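# Unhook the hanging hook and lay it flat on the mat

## Task

Free the loose hook that hangs on the hook clamped in the vise, then set it down lying flat on the mat, away from the vise. The mat is loose and must finish flat and entirely on the table top. It counts as a failure if: the robot finishes gripping any loose object other than the hook; the robot carries more than a small share of the hook's weight at the end; the two hooks push or strike each other hard at any point from one second before separation until they stop touching, or extremely hard at any moment; or, at the instant it separates, the hook is not held by one or both grippers, or it touches anything other than the clamped hook. Anything that stays in place only because the robot holds it is not counted as done. Nothing may be pushed or knocked off the table.

## Robot and tools

ROBOT. Two arms, left_arm and right_arm, each a six-joint arm with a parallel two-finger gripper. Bases in the scene frame: left_arm at (-0.039, +0.278, 0), right_arm at (-0.036, -0.348, 0), both facing roughly +x. Joint ranges in rad: waist -2.618 to 3.054, shoulder 0 to 3.142, elbow 0 to 3.142, wrist pitch -1.571 to 1.571, wrist yaw -1.571 to 1.571, wrist roll -2.094 to 2.094. Elbows never go fully straight.

FRAME. One scene frame for everything: origin on the table top midway between the arms, +x out across the table, +z up, left_arm on the +y side. The arm names do not refer to image sides. In each gripper's own frame the fingers extend along +z and close along y. end_effector_position is the point between the pads, roughly 1 cm short of the fingertips. Reported hand positions can be somewhat off, more so at long reach.

ROW FORMAT (used by both execute_actions and move). One flat list of 16 numbers covering both arms: left_arm x, y, z, qw, qx, qy, qz, opening, then right_arm in the same order. x, y, z is an absolute target position in metres in the scene frame; the quaternion is an absolute target orientation, w first. Opening runs from -1 (closed) to +1 (fully open, 0.093 m gap). Each target must lie within 0.6 m of that arm's last reported position along every gripper axis, or the call is rejected and nothing moves. An arm meant to stay still should get its exact last reported pose (before it began holding) and its intended opening in every call; to hold orientation, repeat the same quaternion you chose rather than the drifting reported one.

execute_actions: argument actions is a list holding one item or none, plus optional pictures (true/false). Empty list: just report state. Action: {"rows": [...], "steps": n} with 1 to 15 rows and n up to 15 (default 15); each step is 1/30 s, each row is used for one step and the last repeats. Wait: {"steps": n}, n up to 300, counted from the previous result, so thinking time eats into it. Per step the commanded pose is clipped to within 70 mm and 16 degrees of the measured pose, so a distant target needs several calls; after an action the arm only continues to its last clipped pose.

move: target is one 16-number row as above; speed is the top path speed in m/s, 0.002 to 0.5 (default 0.25), turning capped at twice that in rad/s. Both grippers travel straight lines that finish together, lasting 0.5 to 10 s (cut off at 10 s). Openings are applied at the start. Paths ignore obstacles and the other arm; grippers lag and may overshoot speed near full reach. The result adds a move: line with the ending (done, off_target, moving, held, fault) and limits (paced = pose clipped; held = some steps blocked, after which the arm may lurch fast), and each gripper's distance from its target.

wait: seconds, 0 to 10; runs the scene with no new command.

zoom_image: camera (cam_high, cam_low, cam_left_wrist, cam_right_wrist) and region [x0, y0, x1, y1] in pixels of that camera's latest 504x504 image, origin top-left, at most 504 by 504.

read_manual: optional section "licences"; only licence text, no motion.

finished_scene: scene number; ends the scene for good and grades it.

RESULTS. The state line lists each gripper's position and quat_wxyz. grip_measured is the finger motor on the opening scale: pads meet near -0.94 and each mm of object width adds about 0.0208; per-gripper offset up to 0.02. Pads stop on contact while the motor keeps going, so the reading barely reveals a grasp; the lower your number below the object's width value, the firmer the squeeze (limited to about 50-62 N per pad, less for parts under 5 mm). Keep sending the closing number to keep holding. The joint list ends with the gap in metres. A "pose unreachable" line and HELD marks mean the clearance check altered or blocked commands for that arm. A Hand target line shows where the controller is driving each gripper. FAULT or OVER-TEMPERATURE FAULT lines mean an arm stopped; MOTOR HOT appears from 75 °C, a 10 s stop at 90 °C, and at 100 °C the arm goes limp and drops. Joint friction can leave the gripper up to about 31 mm from the command, and tiny commands may do nothing. Images come from the four cameras in the order listed; calibration may be a little off.

CAUTIONS. Thinking time keeps the simulation running. Move slowly near contact: faster motion and targets set past the contact point both raise force. Lift the hanging hook off the clamped one gently, gripped, touching nothing else. Do not let the arms collide or press on each other. Do not drag the mat off the table or knock anything off. Release the hook fully so the robot carries none of its weight. Occasionally a loose object gets a brief external push.

Each tool is called after "Request:" as name(argument=value, ...), one argument or row to a line, values as JSON.

## Session

Request:
execute_actions(
  actions=[],
)

Scene clock: 0.00 s of 4400.00 s.
left_arm: end_effector_position=(+0.2385, +0.2349, +0.2697) grip_measured=+0.991 end_effector_quat_wxyz=(+0.546, -0.505, +0.659, -0.113) | right_arm: end_effector_position=(+0.2184, -0.7116, +0.2200) grip_measured=-0.940 end_effector_quat_wxyz=(+0.663, +0.012, +0.749, -0.008)
Joint positions: left_arm=[-0.779  0.992  0.952 -0.725 -0.993 -1.536  0.093] | right_arm=[-1.222  1.765  1.112  0.222 -1.277 -0.412  0.   ]
Joint velocities: left_arm=[-0.002  0.022  0.002 -0.051 -0.051 -0.037  0.   ] | right_arm=[ 0.002  0.002  0.002 -0.051  0.066 -0.007  0.001]
Hand target (left_arm): +0.238, +0.235, +0.270; +0.546, -0.505, +0.659, -0.113
Hand target (right_arm): +0.218, -0.712, +0.220; +0.663, +0.012, +0.749, -0.008

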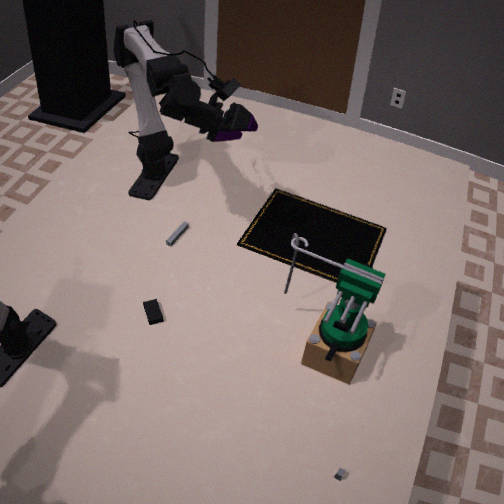

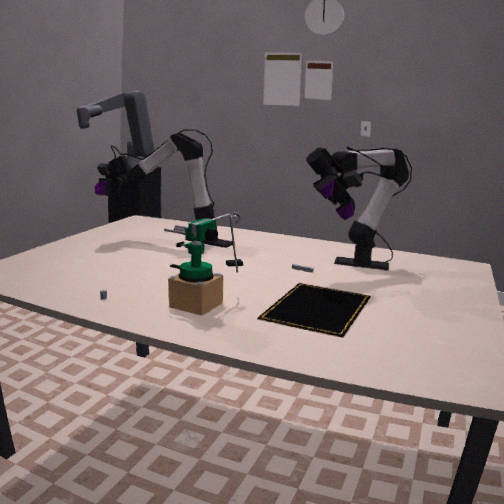

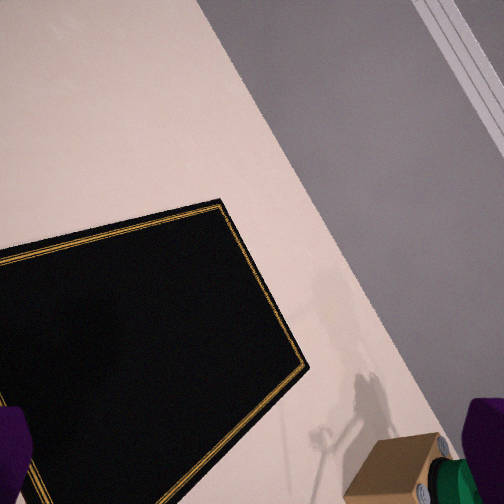

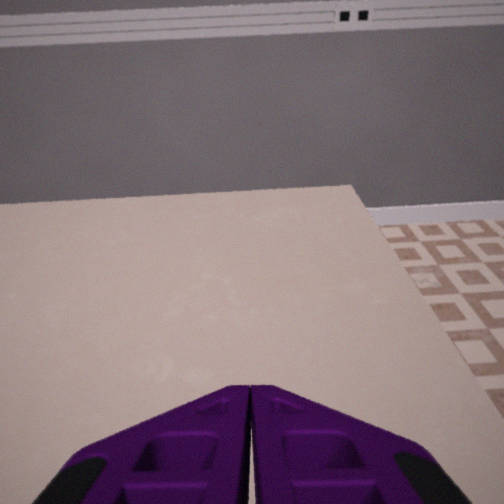

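Request:
zoom_image(
  camera="cam_high",
  region=[230, 180, 400, 350],
)

Request:
zoom_image(
  camera="cam_low",
  region=[140, 190, 300, 350],
)

Region (230, 180, 400, 350) of cam_high's 504x504 image, scaled by 2.965, with more detail than that image has.

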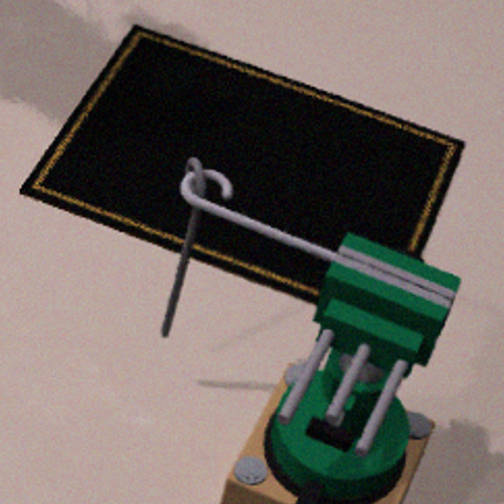

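Region (140, 190, 300, 350) of cam_low's 504x504 image, scaled by 3.150, with more detail than that image has.

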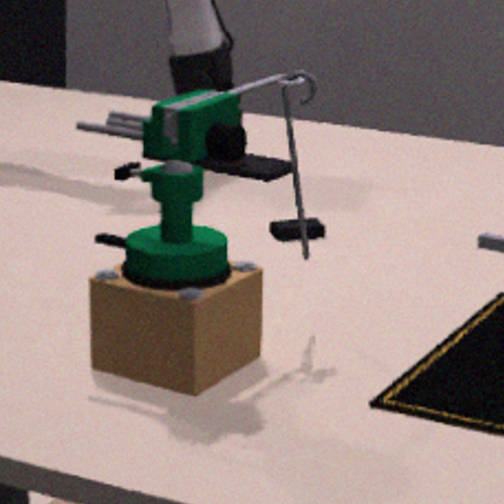

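Request:
move(
  target=[0.2385,0.2349,0.2697,0.546,-0.505,0.659,-0.113, 0.30,-0.07,0.15,0.68,0,0.70,0.2,1],
)


Request:
move(
  target=[0.2385,0.2349,0.2697,0.546,-0.505,0.659,-0.113,0.99, 0.30,-0.12,0.15,0.69,-0.14,0.69,0.14,1],
)

Scene clock: 6.43 s of 4400.00 s.
left_arm: end_effector_position=(+0.2385, +0.2349, +0.2697) grip_measured=+0.991 end_effector_quat_wxyz=(+0.546, -0.505, +0.659, -0.113) | right_arm: end_effector_position=(+0.2891, -0.1298, +0.1432) grip_measured=+0.999 end_effector_quat_wxyz=(+0.685, -0.141, +0.701, +0.142)
Joint positions: left_arm=[-0.779  0.992  0.952 -0.725 -0.993 -1.536  0.093] | right_arm=[0.839 1.669 0.304 1.342 0.327 0.013 0.093]
Joint velocities: left_arm=[-0.007 -0.012 -0.007  0.007 -0.11  -0.022 -0.001] | right_arm=[-0.002 -0.022  0.022  0.022  0.022  0.007  0.001]
Hand target (left_arm): +0.238, +0.235, +0.270; +0.546, -0.505, +0.659, -0.113
Hand target (right_arm): +0.293, -0.124, +0.149; +0.693, -0.139, +0.693, +0.142
Off the commanded pose (left_arm): 0.000 m, 0 deg.
Off the commanded pose (right_arm): 0.016 m, 1 deg.
After step 90, 0.23 s passed at rest.
move: off_target (right_arm)
camera_calibration (this result's frames):
cam_right_wrist: T_world_to_cam=[[0.388332, -0.921353, -0.0175408, -0.229656], [-0.419585, -0.159836, -0.893533, 0.265492], [0.820455, 0.354347, -0.448655, -0.0498937], [0, 0, 0, 1]] pos_world=[0.241515, -0.15148, 0.210812]

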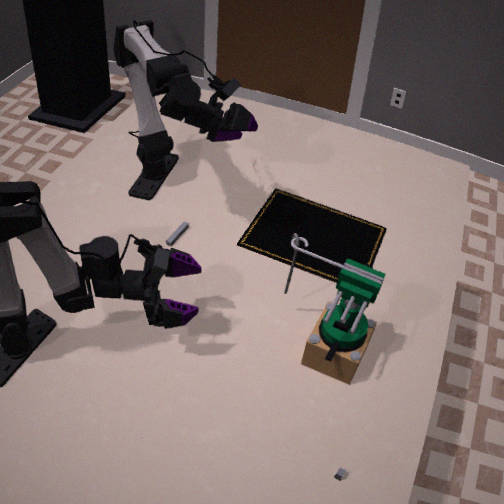

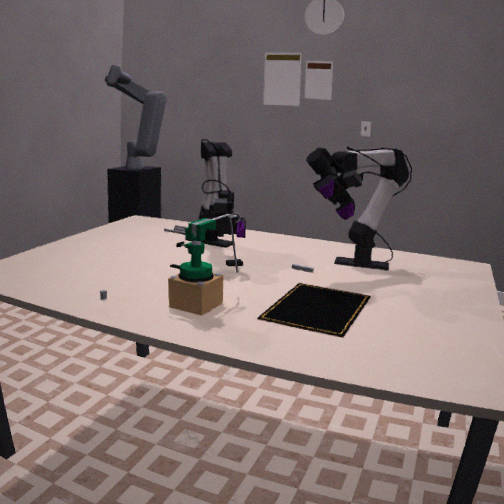

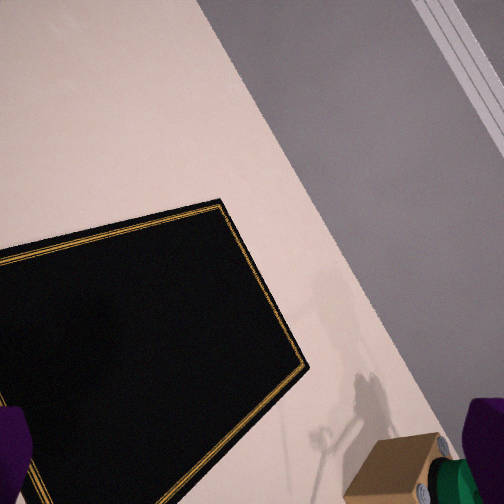

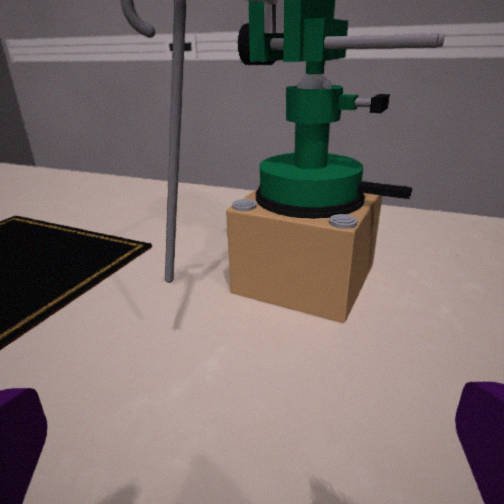

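Request:
move(
  target=[0.2385,0.2349,0.2697,0.546,-0.505,0.659,-0.113,0.99, 0.36,-0.07,0.14,0.672,-0.218,0.672,0.218,1],
  speed=0.15,
)

Request:
zoom_image(
  camera="cam_high",
  region=[180, 180, 400, 350],
)

Scene clock: 10.03 s of 4400.00 s.
left_arm: end_effector_position=(+0.2385, +0.2349, +0.2697) grip_measured=+0.991 end_effector_quat_wxyz=(+0.546, -0.505, +0.659, -0.113) | right_arm: end_effector_position=(+0.3529, -0.0707, +0.1434) grip_measured=+0.999 end_effector_quat_wxyz=(+0.674, -0.213, +0.671, +0.222)
Joint positions: left_arm=[-0.779  0.992  0.952 -0.725 -0.993 -1.536  0.093] | right_arm=[ 0.725  1.925  0.628  1.305 -0.009  0.011  0.093]
Joint velocities: left_arm=[-0.002  0.017 -0.007 -0.037 -0.022  0.022  0.   ] | right_arm=[-0.007  0.012 -0.002  0.007  0.022 -0.051 -0.   ]
Hand target (left_arm): +0.238, +0.235, +0.270; +0.546, -0.505, +0.659, -0.113
Hand target (right_arm): +0.359, -0.069, +0.141; +0.673, -0.218, +0.672, +0.218
Off the commanded pose (left_arm): 0.000 m, 0 deg.
Off the commanded pose (right_arm): 0.008 m, 1 deg.
move: done
camera_calibration (this result's frames):
cam_right_wrist: T_world_to_cam=[[0.582768, -0.81231, -0.0231291, -0.260065], [-0.354854, -0.228769, -0.906501, 0.275975], [0.731068, 0.536487, -0.421571, -0.0825637], [0, 0, 0, 1]] pos_world=[0.309848, -0.103825, 0.20935]

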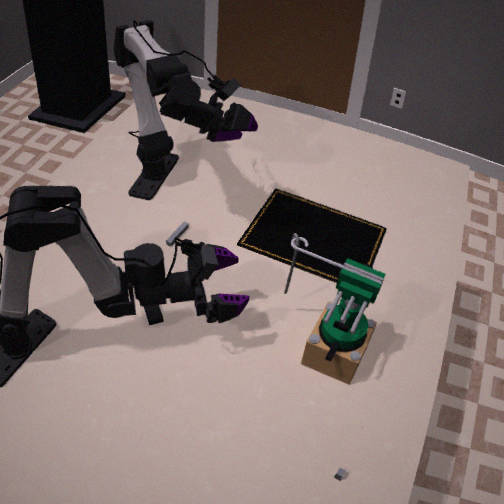

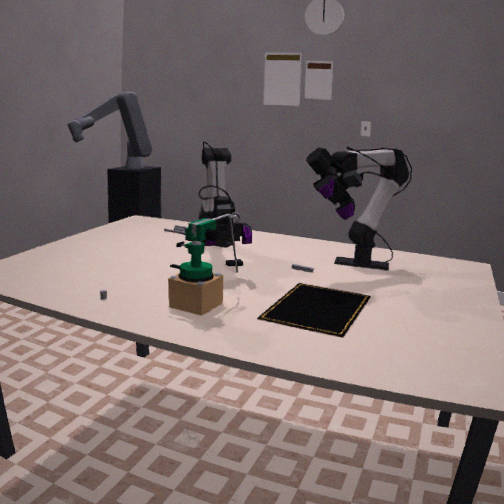

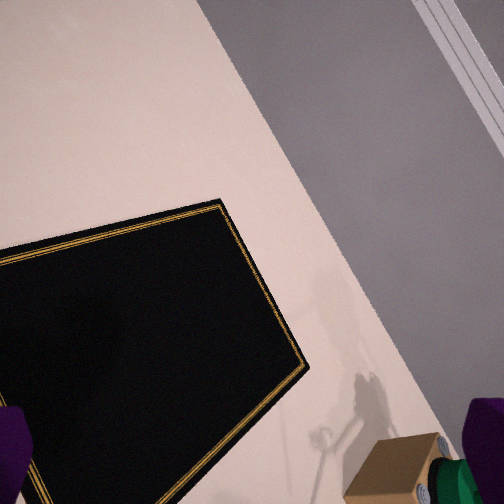

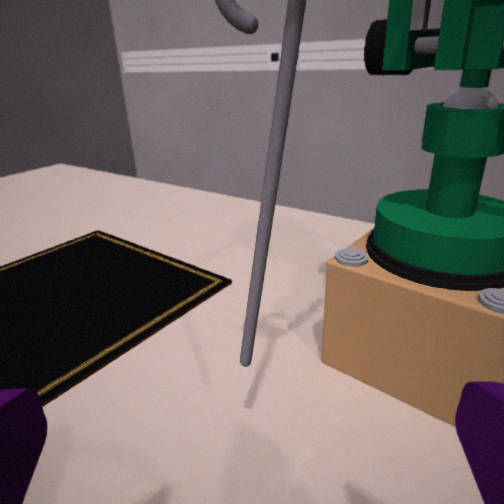

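Region (180, 180, 400, 350) of cam_high's 504x504 image, scaled by 2.291, with more detail than that image has; it fills the top 389 rows of this view, and the rest is white.

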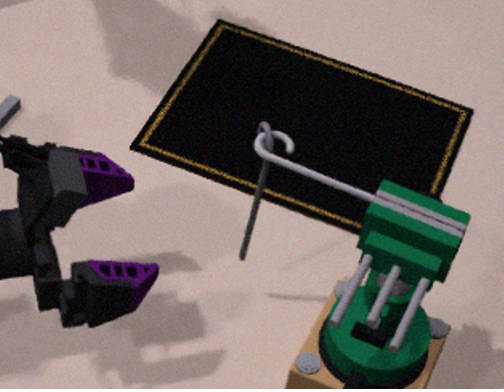

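Request:
move(
  target=[0.2385,0.2349,0.2697,0.546,-0.505,0.659,-0.113,0.99, 0.415,-0.03,0.14,0.672,-0.218,0.672,0.218,1],
  speed=0.06,
)

Scene clock: 12.50 s of 4400.00 s.
left_arm: end_effector_position=(+0.2385, +0.2349, +0.2697) grip_measured=+0.991 end_effector_quat_wxyz=(+0.546, -0.505, +0.659, -0.113) | right_arm: end_effector_position=(+0.4088, -0.0306, +0.1443) grip_measured=+0.999 end_effector_quat_wxyz=(+0.674, -0.214, +0.671, +0.223)
Joint positions: left_arm=[-0.779  0.992  0.952 -0.725 -0.993 -1.536  0.093] | right_arm=[ 0.725  2.091  0.933  1.166 -0.011  0.011  0.093]
Joint velocities: left_arm=[ 0.002 -0.027 -0.007  0.007  0.037 -0.095  0.001] | right_arm=[ 0.012 -0.007 -0.007 -0.037 -0.022  0.051  0.   ]
Hand target (left_arm): +0.238, +0.235, +0.270; +0.546, -0.505, +0.659, -0.113
Hand target (right_arm): +0.415, -0.030, +0.141; +0.673, -0.218, +0.673, +0.218
Off the commanded pose (left_arm): 0.000 m, 0 deg.
Off the commanded pose (right_arm): 0.008 m, 1 deg.
move: done
camera_calibration (this result's frames):
cam_right_wrist: T_world_to_cam=[[0.584633, -0.810969, -0.0231075, -0.260813], [-0.354038, -0.229394, -0.906662, 0.305524], [0.729974, 0.538245, -0.421225, -0.144129], [0, 0, 0, 1]] pos_world=[0.365857, -0.0638487, 0.210269]

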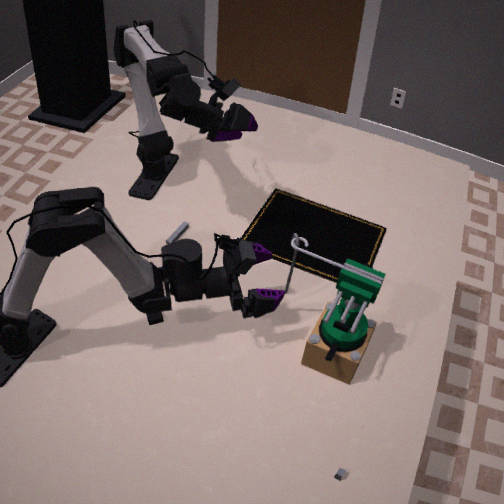

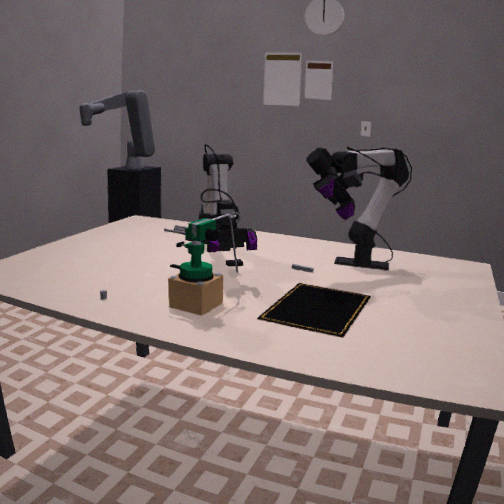

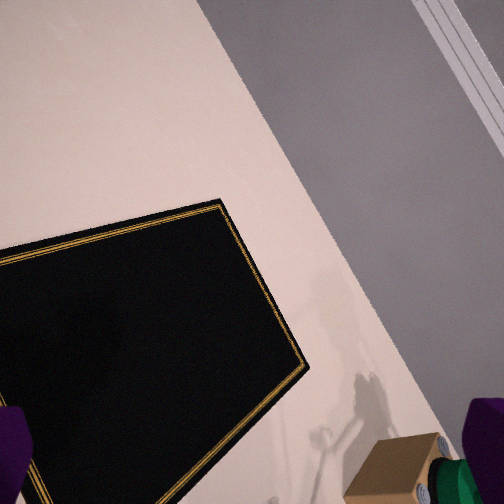

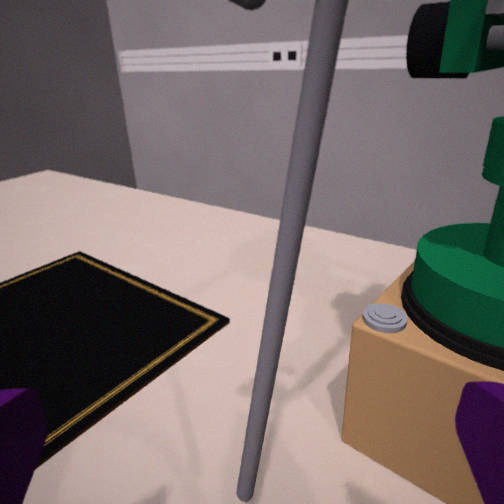

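Request:
move(
  target=[0.2385,0.2349,0.2697,0.546,-0.505,0.659,-0.113,0.99, 0.449,-0.005,0.135,0.672,-0.218,0.672,0.218,1],
  speed=0.05,
)

Scene clock: 14.93 s of 4400.00 s.
left_arm: end_effector_position=(+0.2385, +0.2349, +0.2697) grip_measured=+0.991 end_effector_quat_wxyz=(+0.546, -0.505, +0.659, -0.113) | right_arm: end_effector_position=(+0.4435, -0.0060, +0.1395) grip_measured=+0.999 end_effector_quat_wxyz=(+0.674, -0.214, +0.671, +0.223)
Joint positions: left_arm=[-0.779  0.992  0.952 -0.725 -0.993 -1.536  0.093] | right_arm=[ 0.725  2.213  1.136  1.085 -0.011  0.011  0.093]
Joint velocities: left_arm=[ 0.007 -0.012  0.002 -0.125 -0.022 -0.066  0.001] | right_arm=[ 0.007  0.007 -0.007  0.007 -0.037  0.037  0.   ]
Hand target (left_arm): +0.238, +0.235, +0.270; +0.546, -0.505, +0.659, -0.113
Hand target (right_arm): +0.449, -0.005, +0.135; +0.673, -0.218, +0.673, +0.218
Off the commanded pose (left_arm): 0.000 m, 0 deg.
Off the commanded pose (right_arm): 0.007 m, 1 deg.
move: done
camera_calibration (this result's frames):
cam_right_wrist: T_world_to_cam=[[0.584625, -0.810974, -0.0231108, -0.261283], [-0.35432, -0.229594, -0.906501, 0.319202], [0.729843, 0.538152, -0.421571, -0.184612], [0, 0, 0, 1]] pos_world=[0.40059, -0.0392576, 0.205491]

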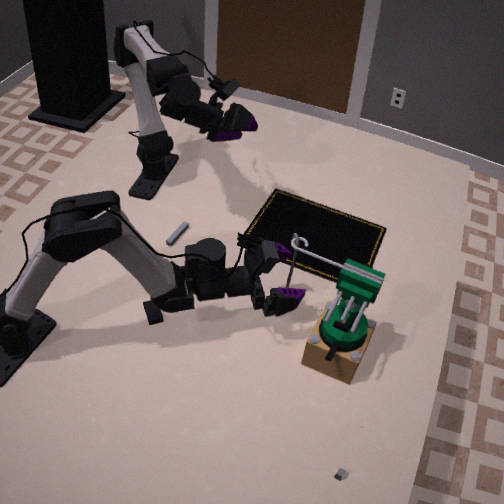

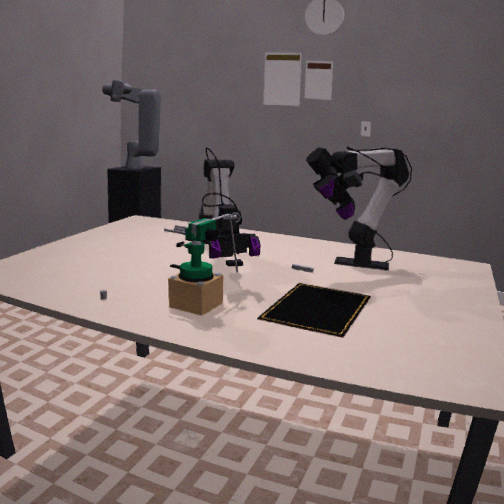

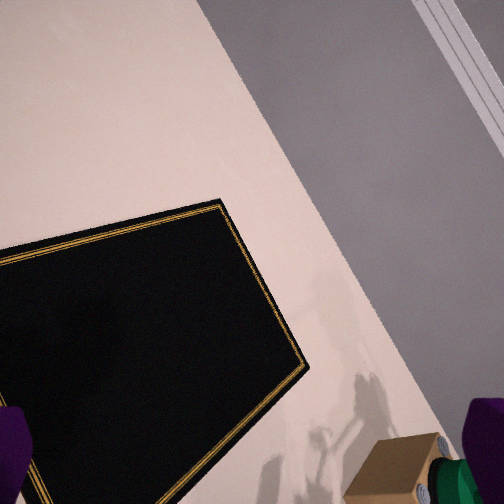

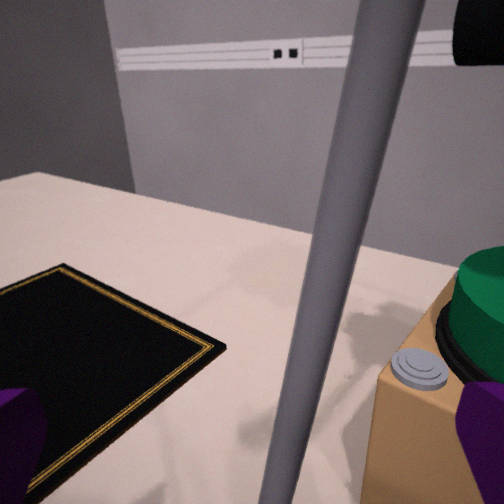

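Request:
move(
  target=[0.2385,0.2349,0.2697,0.546,-0.505,0.659,-0.113,0.99, 0.459,0.002,0.135,0.672,-0.218,0.672,0.218,1],
  speed=0.05,
)

Request:
move(
  target=[0.2385,0.2349,0.2697,0.546,-0.505,0.659,-0.113,0.99, 0.459,0.002,0.135,0.672,-0.218,0.672,0.218,-1],
  speed=0.05,
)

Request:
zoom_image(
  camera="cam_low",
  region=[180, 190, 280, 290],
)

Request:
zoom_image(
  camera="cam_high",
  region=[250, 210, 350, 310],
)

Scene clock: 16.97 s of 4400.00 s.
left_arm: end_effector_position=(+0.2385, +0.2349, +0.2697) grip_measured=+0.991 end_effector_quat_wxyz=(+0.546, -0.505, +0.659, -0.113) | right_arm: end_effector_position=(+0.4536, +0.0011, +0.1392) grip_measured=+0.999 end_effector_quat_wxyz=(+0.674, -0.214, +0.671, +0.223)
Joint positions: left_arm=[-0.779  0.992  0.952 -0.725 -0.993 -1.536  0.093] | right_arm=[ 0.725  2.245  1.198  1.055 -0.011  0.011  0.093]
Joint velocities: left_arm=[-0.002 -0.012 -0.007  0.007 -0.037 -0.022 -0.   ] | right_arm=[ 0.002 -0.012  0.002 -0.037 -0.022 -0.022  0.   ]
Hand target (left_arm): +0.238, +0.235, +0.270; +0.546, -0.505, +0.659, -0.113
Hand target (right_arm): +0.459, +0.002, +0.135; +0.673, -0.218, +0.673, +0.218
Off the commanded pose (left_arm): 0.000 m, 0 deg.
Off the commanded pose (right_arm): 0.007 m, 1 deg.
move: done
camera_calibration (this result's frames):
cam_right_wrist: T_world_to_cam=[[0.584611, -0.810984, -0.0231173, -0.261388], [-0.354885, -0.229993, -0.906179, 0.324305], [0.72958, 0.537966, -0.422262, -0.195655], [0, 0, 0, 1]] pos_world=[0.410647, -0.0321377, 0.205218]

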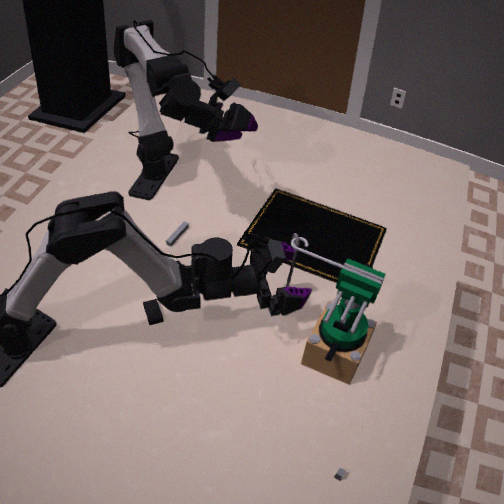

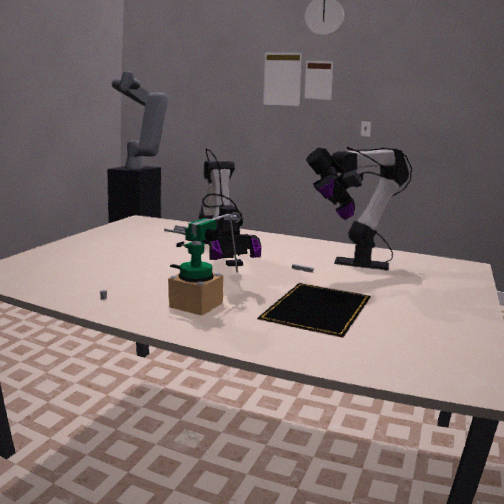

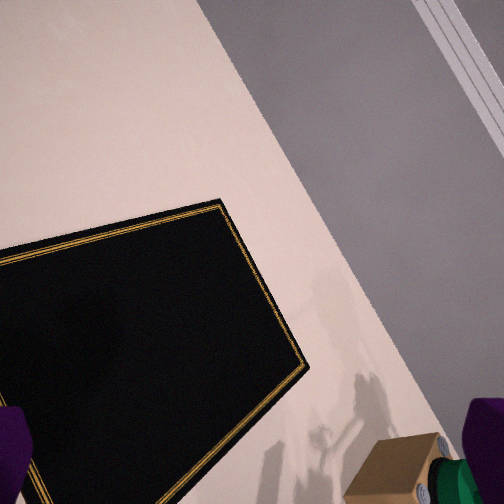

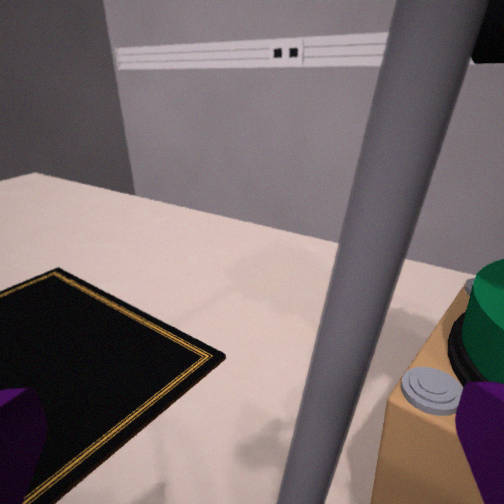

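Scene clock: 17.67 s of 4400.00 s.
left_arm: end_effector_position=(+0.2385, +0.2349, +0.2697) grip_measured=+0.991 end_effector_quat_wxyz=(+0.546, -0.505, +0.659, -0.113) | right_arm: end_effector_position=(+0.4613, -0.0100, +0.1393) grip_measured=-0.983 end_effector_quat_wxyz=(+0.677, -0.198, +0.675, +0.215)
Joint positions: left_arm=[-0.779  0.992  0.952 -0.725 -0.993 -1.536  0.093] | right_arm=[0.708 2.247 1.198 1.059 0.006 0.022 0.   ]
Joint velocities: left_arm=[-0.002  0.002  0.007 -0.051 -0.095  0.007  0.002] | right_arm=[-0.007 -0.017 -0.007  0.007 -0.066 -0.022  0.   ]
Hand target (left_arm): +0.238, +0.235, +0.270; +0.546, -0.505, +0.659, -0.113
Hand target (right_arm): +0.458, +0.002, +0.135; +0.673, -0.218, +0.672, +0.218
Off the commanded pose (left_arm): 0.000 m, 0 deg.
Off the commanded pose (right_arm): 0.013 m, 2 deg.
move: off_target (right_arm)
camera_calibration (this result's frames):
cam_right_wrist: T_world_to_cam=[[0.555754, -0.830622, -0.0347073, -0.260163], [-0.366571, -0.207368, -0.906986, 0.330356], [0.746165, 0.516784, -0.419728, -0.203514], [0, 0, 0, 1]] pos_world=[0.417541, -0.0424186, 0.205179]

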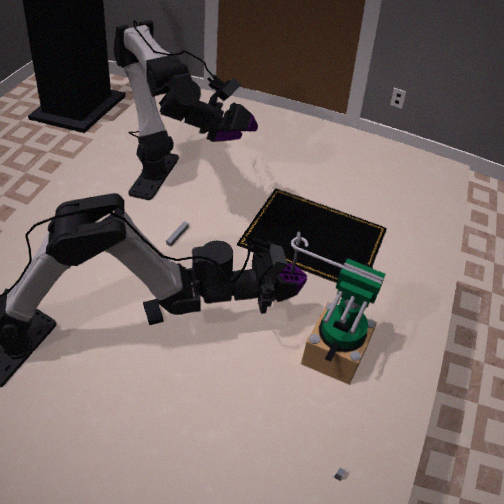

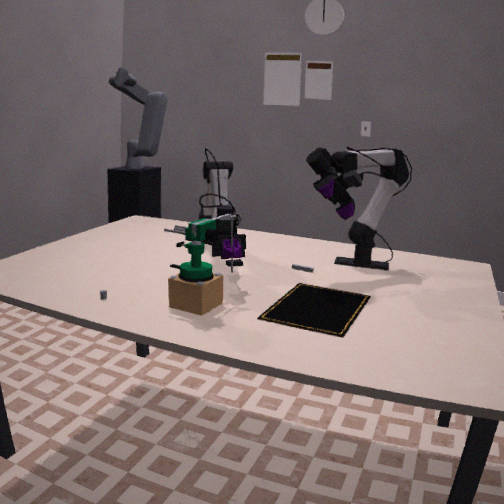

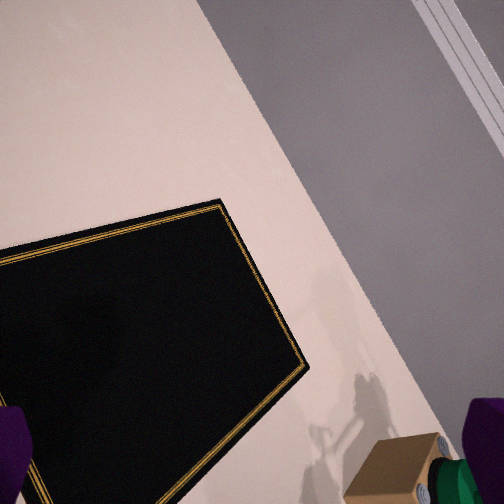

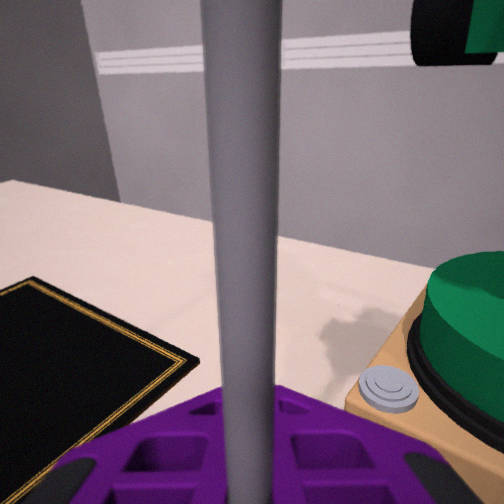

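Region (180, 190, 280, 290) of cam_low's 504x504 image, scaled by 5.040, with more detail than that image has.

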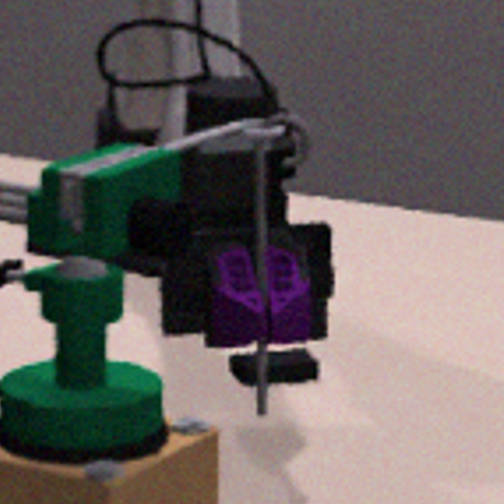

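Region (250, 210, 350, 310) of cam_high's 504x504 image, scaled by 5.040, with more detail than that image has.

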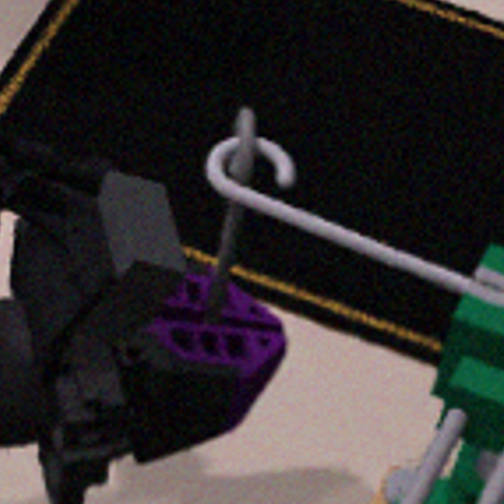

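Request:
move(
  target=[0.2385,0.2349,0.2697,0.546,-0.505,0.659,-0.113,0.99, 0.460,-0.008,0.18,0.675,-0.205,0.675,0.215,-1],
  speed=0.04,
)

Request:
zoom_image(
  camera="cam_low",
  region=[180, 170, 280, 270],
)

Request:
zoom_image(
  camera="cam_high",
  region=[250, 190, 350, 290],
)

Scene clock: 23.90 s of 4400.00 s.
left_arm: end_effector_position=(+0.2385, +0.2349, +0.2697) grip_measured=+0.991 end_effector_quat_wxyz=(+0.546, -0.505, +0.659, -0.113) | right_arm: end_effector_position=(+0.4579, -0.0117, +0.1610) grip_measured=-0.983 end_effector_quat_wxyz=(+0.663, -0.203, +0.689, +0.212)
Joint positions: left_arm=[-0.779  0.992  0.952 -0.725 -0.993 -1.536  0.093] | right_arm=[0.708 2.154 1.198 0.926 0.003 0.022 0.   ]
Joint velocities: left_arm=[ 0.007  0.012 -0.002 -0.007  0.007  0.066 -0.   ] | right_arm=[ 0.007 -0.017 -0.007 -0.081  0.022 -0.022  0.   ]
Hand target (left_arm): +0.238, +0.235, +0.270; +0.546, -0.505, +0.659, -0.113
Hand target (right_arm): +0.459, -0.008, +0.180; +0.675, -0.205, +0.675, +0.215
Off the commanded pose (left_arm): 0.000 m, 0 deg.
Off the commanded pose (right_arm): 0.020 m, 2 deg.
After step 90, 1.90 s passed at rest.
move: off_target (right_arm)
camera_calibration (this result's frames):
cam_right_wrist: T_world_to_cam=[[0.557132, -0.82971, -0.0344143, -0.259599], [-0.39593, -0.228973, -0.889276, 0.35873], [0.729961, 0.50907, -0.456075, -0.177857], [0, 0, 0, 1]] pos_world=[0.416492, -0.0427105, 0.22896]

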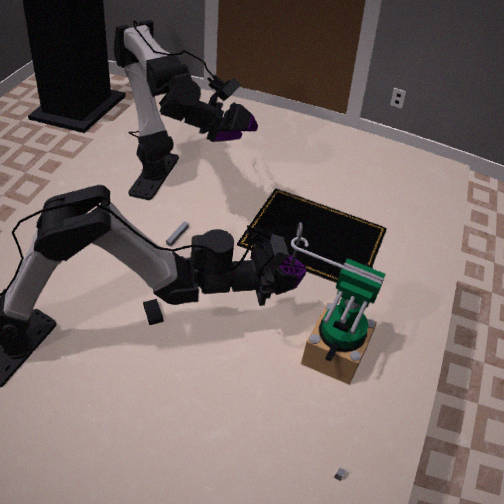

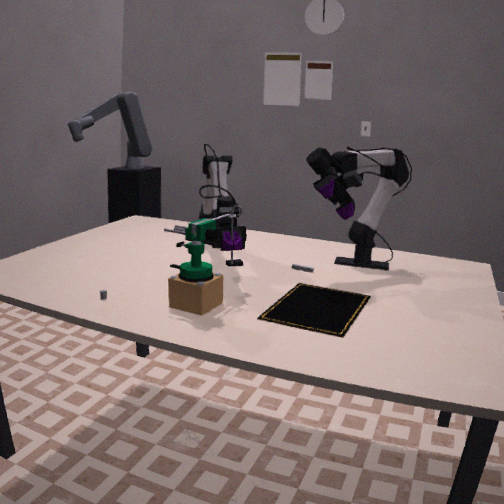

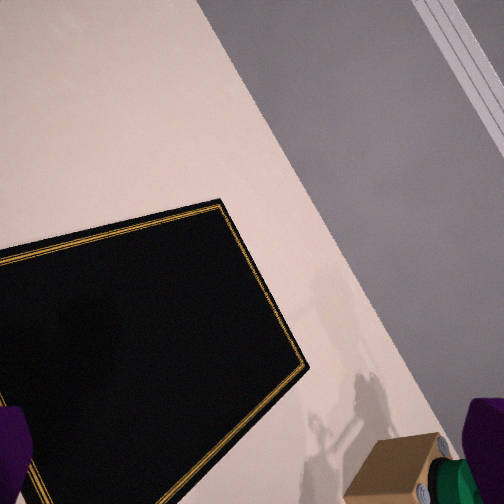

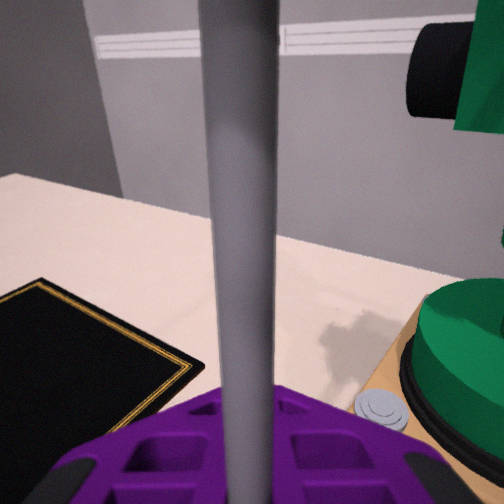

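Region (180, 170, 280, 270) of cam_low's 504x504 image, scaled by 5.040, with more detail than that image has.

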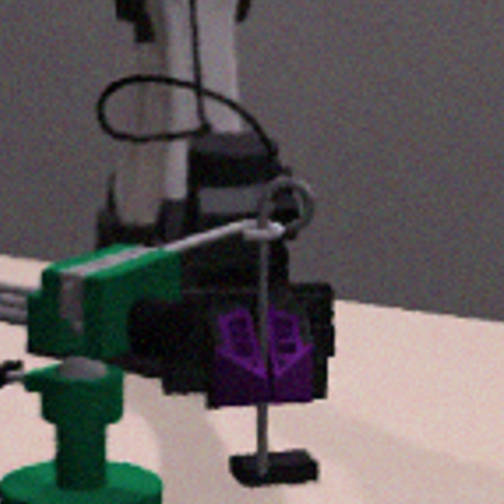

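Region (250, 190, 350, 290) of cam_high's 504x504 image, scaled by 5.040, with more detail than that image has.

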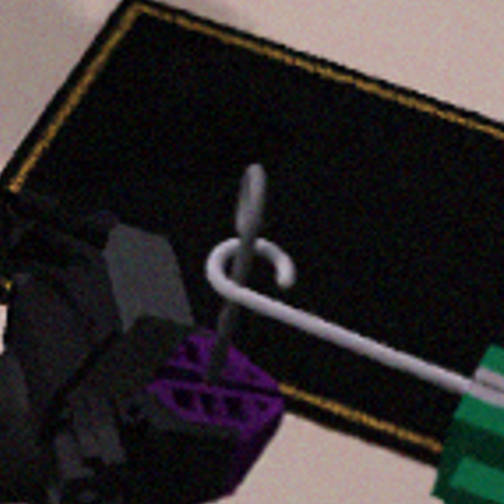

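Request:
move(
  target=[0.2385,0.2349,0.2697,0.546,-0.505,0.659,-0.113,0.99, 0.460,-0.008,0.205,0.675,-0.205,0.675,0.215,-1],
  speed=0.04,
)

Request:
move(
  target=[0.52,0.2349,0.2697,0.546,-0.505,0.659,-0.113,0.99, 0.505,-0.008,0.195,0.675,-0.205,0.675,0.215,-1],
  speed=0.002,
)

Scene clock: 27.47 s of 4400.00 s.
left_arm: end_effector_position=(+0.2385, +0.2349, +0.2697) grip_measured=+0.991 end_effector_quat_wxyz=(+0.546, -0.505, +0.659, -0.113) | right_arm: end_effector_position=(+0.4586, -0.0112, +0.1864) grip_measured=-0.983 end_effector_quat_wxyz=(+0.664, -0.203, +0.688, +0.212)
Joint positions: left_arm=[-0.779  0.992  0.952 -0.725 -0.993 -1.536  0.093] | right_arm=[0.708 2.096 1.228 0.839 0.003 0.022 0.   ]
Joint velocities: left_arm=[ 0.007 -0.017 -0.007 -0.081 -0.022  0.022  0.   ] | right_arm=[-0.007  0.002 -0.007  0.037 -0.022  0.022  0.   ]
Hand target (left_arm): +0.238, +0.235, +0.270; +0.546, -0.505, +0.659, -0.113
Hand target (right_arm): +0.459, -0.008, +0.205; +0.675, -0.205, +0.675, +0.215
Off the commanded pose (left_arm): 0.000 m, 0 deg.
Off the commanded pose (right_arm): 0.019 m, 2 deg.
move: off_target (right_arm)
camera_calibration (this result's frames):
cam_right_wrist: T_world_to_cam=[[0.557154, -0.829695, -0.0344198, -0.258727], [-0.395369, -0.228591, -0.889623, 0.381512], [0.730248, 0.509266, -0.455396, -0.167224], [0, 0, 0, 1]] pos_world=[0.417104, -0.042293, 0.254343]

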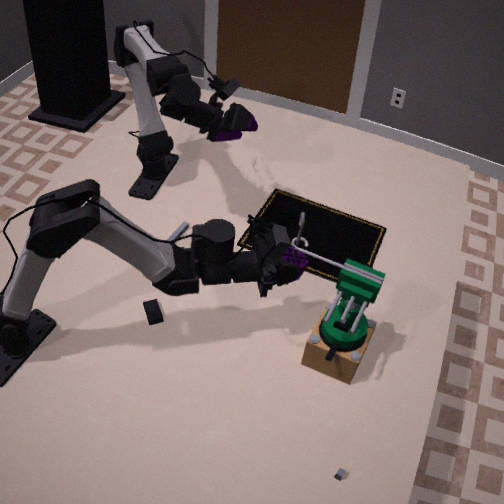

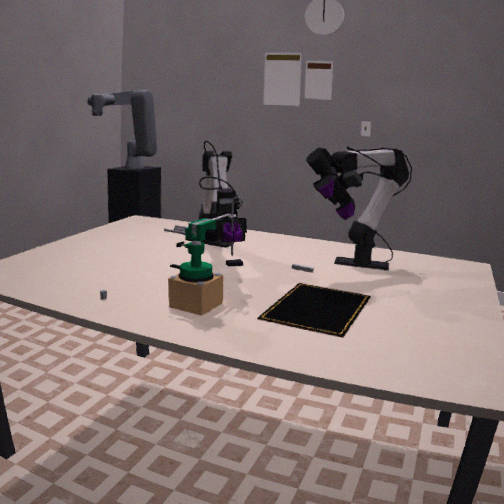

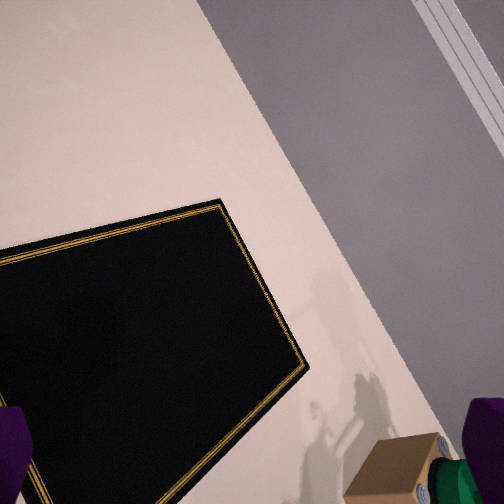

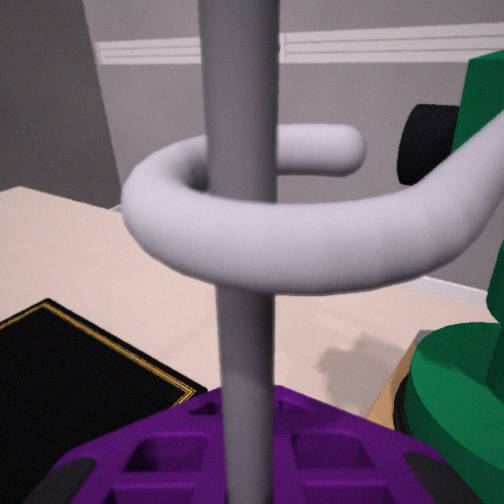

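Scene clock: 37.67 s of 4400.00 s.
left_arm: end_effector_position=(+0.2531, +0.2351, +0.2691) grip_measured=+0.991 end_effector_quat_wxyz=(+0.545, -0.504, +0.660, -0.115) | right_arm: end_effector_position=(+0.4586, -0.0112, +0.1859) grip_measured=-0.983 end_effector_quat_wxyz=(+0.663, -0.203, +0.689, +0.212)
Joint positions: left_arm=[-0.727  1.022  0.952 -0.641 -0.949 -1.47   0.093] | right_arm=[0.708 2.096 1.228 0.837 0.003 0.022 0.   ]
Joint velocities: left_arm=[-0.007 -0.012  0.002 -0.037 -0.007 -0.037  0.   ] | right_arm=[-0.022  0.017 -0.012 -0.007 -0.022  0.022  0.   ]
Hand target (left_arm): +0.258, +0.235, +0.270; +0.546, -0.505, +0.659, -0.112
Hand target (right_arm): +0.462, -0.011, +0.187; +0.664, -0.203, +0.687, +0.212
Off the commanded pose (left_arm): 0.267 m, 0 deg.
Off the commanded pose (right_arm): 0.047 m, 2 deg.
move: off_target (left_arm, right_arm; path cut at 10 s)
camera_calibration (this result's frames):
cam_left_wrist: T_world_to_cam=[[0.540167, -0.473319, 0.695836, -0.214067], [-0.267254, -0.880522, -0.39148, 0.42501], [0.797994, 0.0254996, -0.602125, 0.0338115], [0, 0, 0, 1]] pos_world=[0.202236, 0.272046, 0.335697]
cam_right_wrist: T_world_to_cam=[[0.5571, -0.829732, -0.034406, -0.258721], [-0.39677, -0.229547, -0.888753, 0.381564], [0.729529, 0.508776, -0.457093, -0.166782], [0, 0, 0, 1]] pos_world=[0.417199, -0.0422279, 0.25398]

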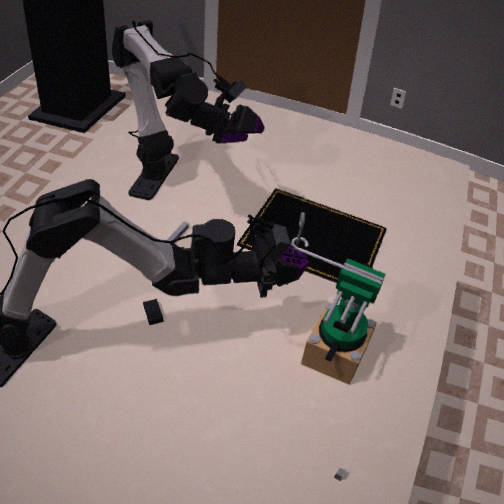

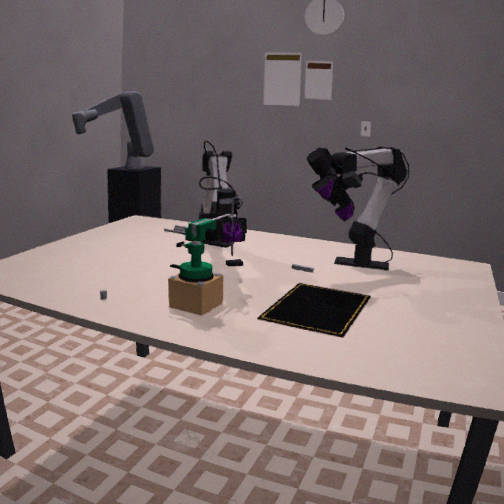

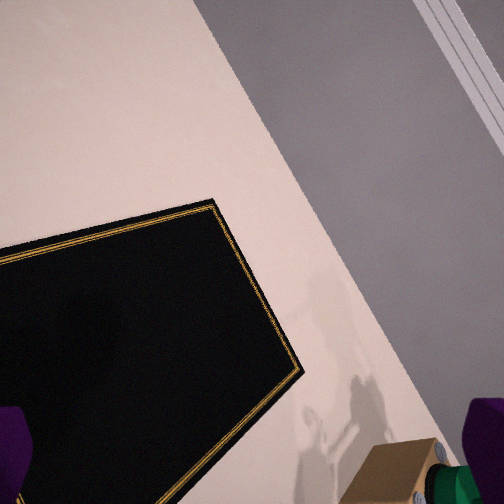

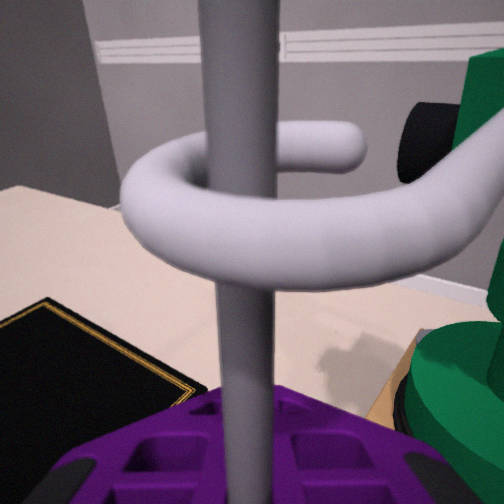

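Request:
move(
  target=[0.2531,0.2351,0.2691,0.546,-0.505,0.659,-0.113,0.99, 0.505,-0.018,0.19,0.675,-0.205,0.675,0.215,-1],
  speed=0.03,
)

Scene clock: 40.50 s of 4400.00 s.
left_arm: end_effector_position=(+0.2531, +0.2350, +0.2691) grip_measured=+0.991 end_effector_quat_wxyz=(+0.545, -0.504, +0.660, -0.115) | right_arm: end_effector_position=(+0.4838, -0.0041, +0.1875) grip_measured=-0.983 end_effector_quat_wxyz=(+0.667, -0.226, +0.671, +0.231)
Joint positions: left_arm=[-0.727  1.022  0.952 -0.641 -0.949 -1.47   0.093] | right_arm=[ 0.666  2.187  1.355  0.828 -0.1    0.008  0.   ]
Joint velocities: left_arm=[ 0.017 -0.022  0.012  0.066 -0.022 -0.051  0.001] | right_arm=[ 0.007 -0.007 -0.027 -0.007 -0.037  0.051  0.   ]
Hand target (left_arm): +0.253, +0.235, +0.269; +0.546, -0.505, +0.659, -0.113
Hand target (right_arm): +0.503, -0.019, +0.190; +0.675, -0.205, +0.675, +0.215
Off the commanded pose (left_arm): 0.000 m, 0 deg.
Off the commanded pose (right_arm): 0.025 m, 3 deg.
move: off_target (right_arm)
camera_calibration (this result's frames):
cam_left_wrist: T_world_to_cam=[[0.540132, -0.473335, 0.695853, -0.214066], [-0.267566, -0.880523, -0.391264, 0.424973], [0.797913, 0.0251477, -0.602247, 0.0339204], [0, 0, 0, 1]] pos_world=[0.202266, 0.272021, 0.335663]
cam_right_wrist: T_world_to_cam=[[0.608635, -0.793196, -0.020079, -0.294261], [-0.353762, -0.248624, -0.901687, 0.376182], [0.710222, 0.555901, -0.431924, -0.183272], [0, 0, 0, 1]] pos_world=[0.442341, -0.0379975, 0.25413]

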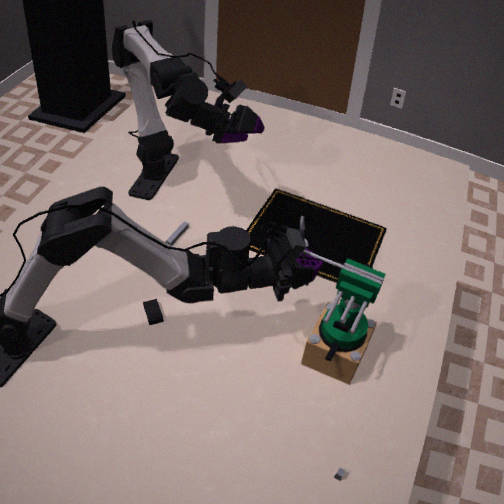

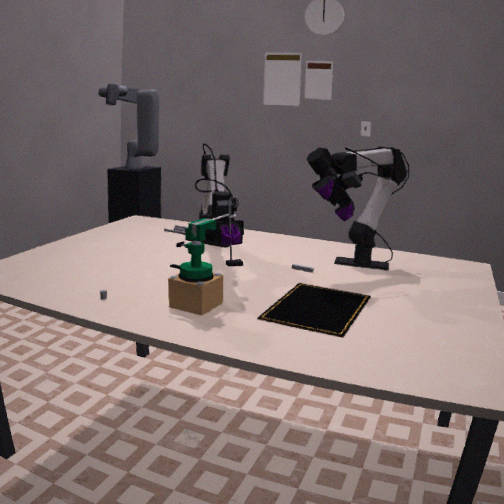

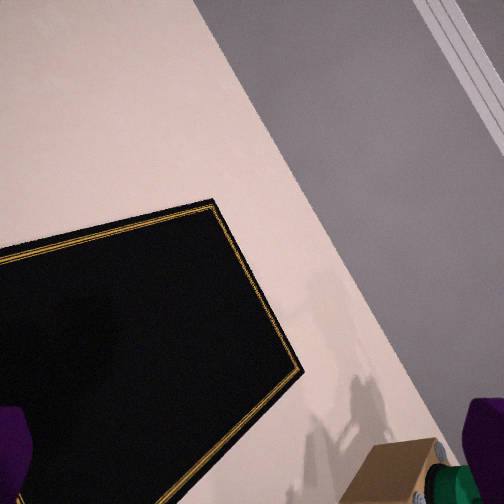

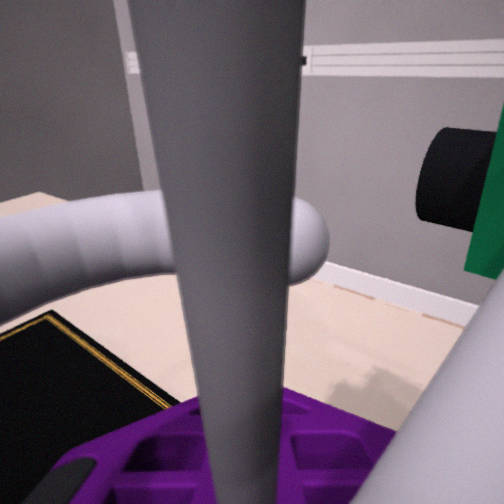

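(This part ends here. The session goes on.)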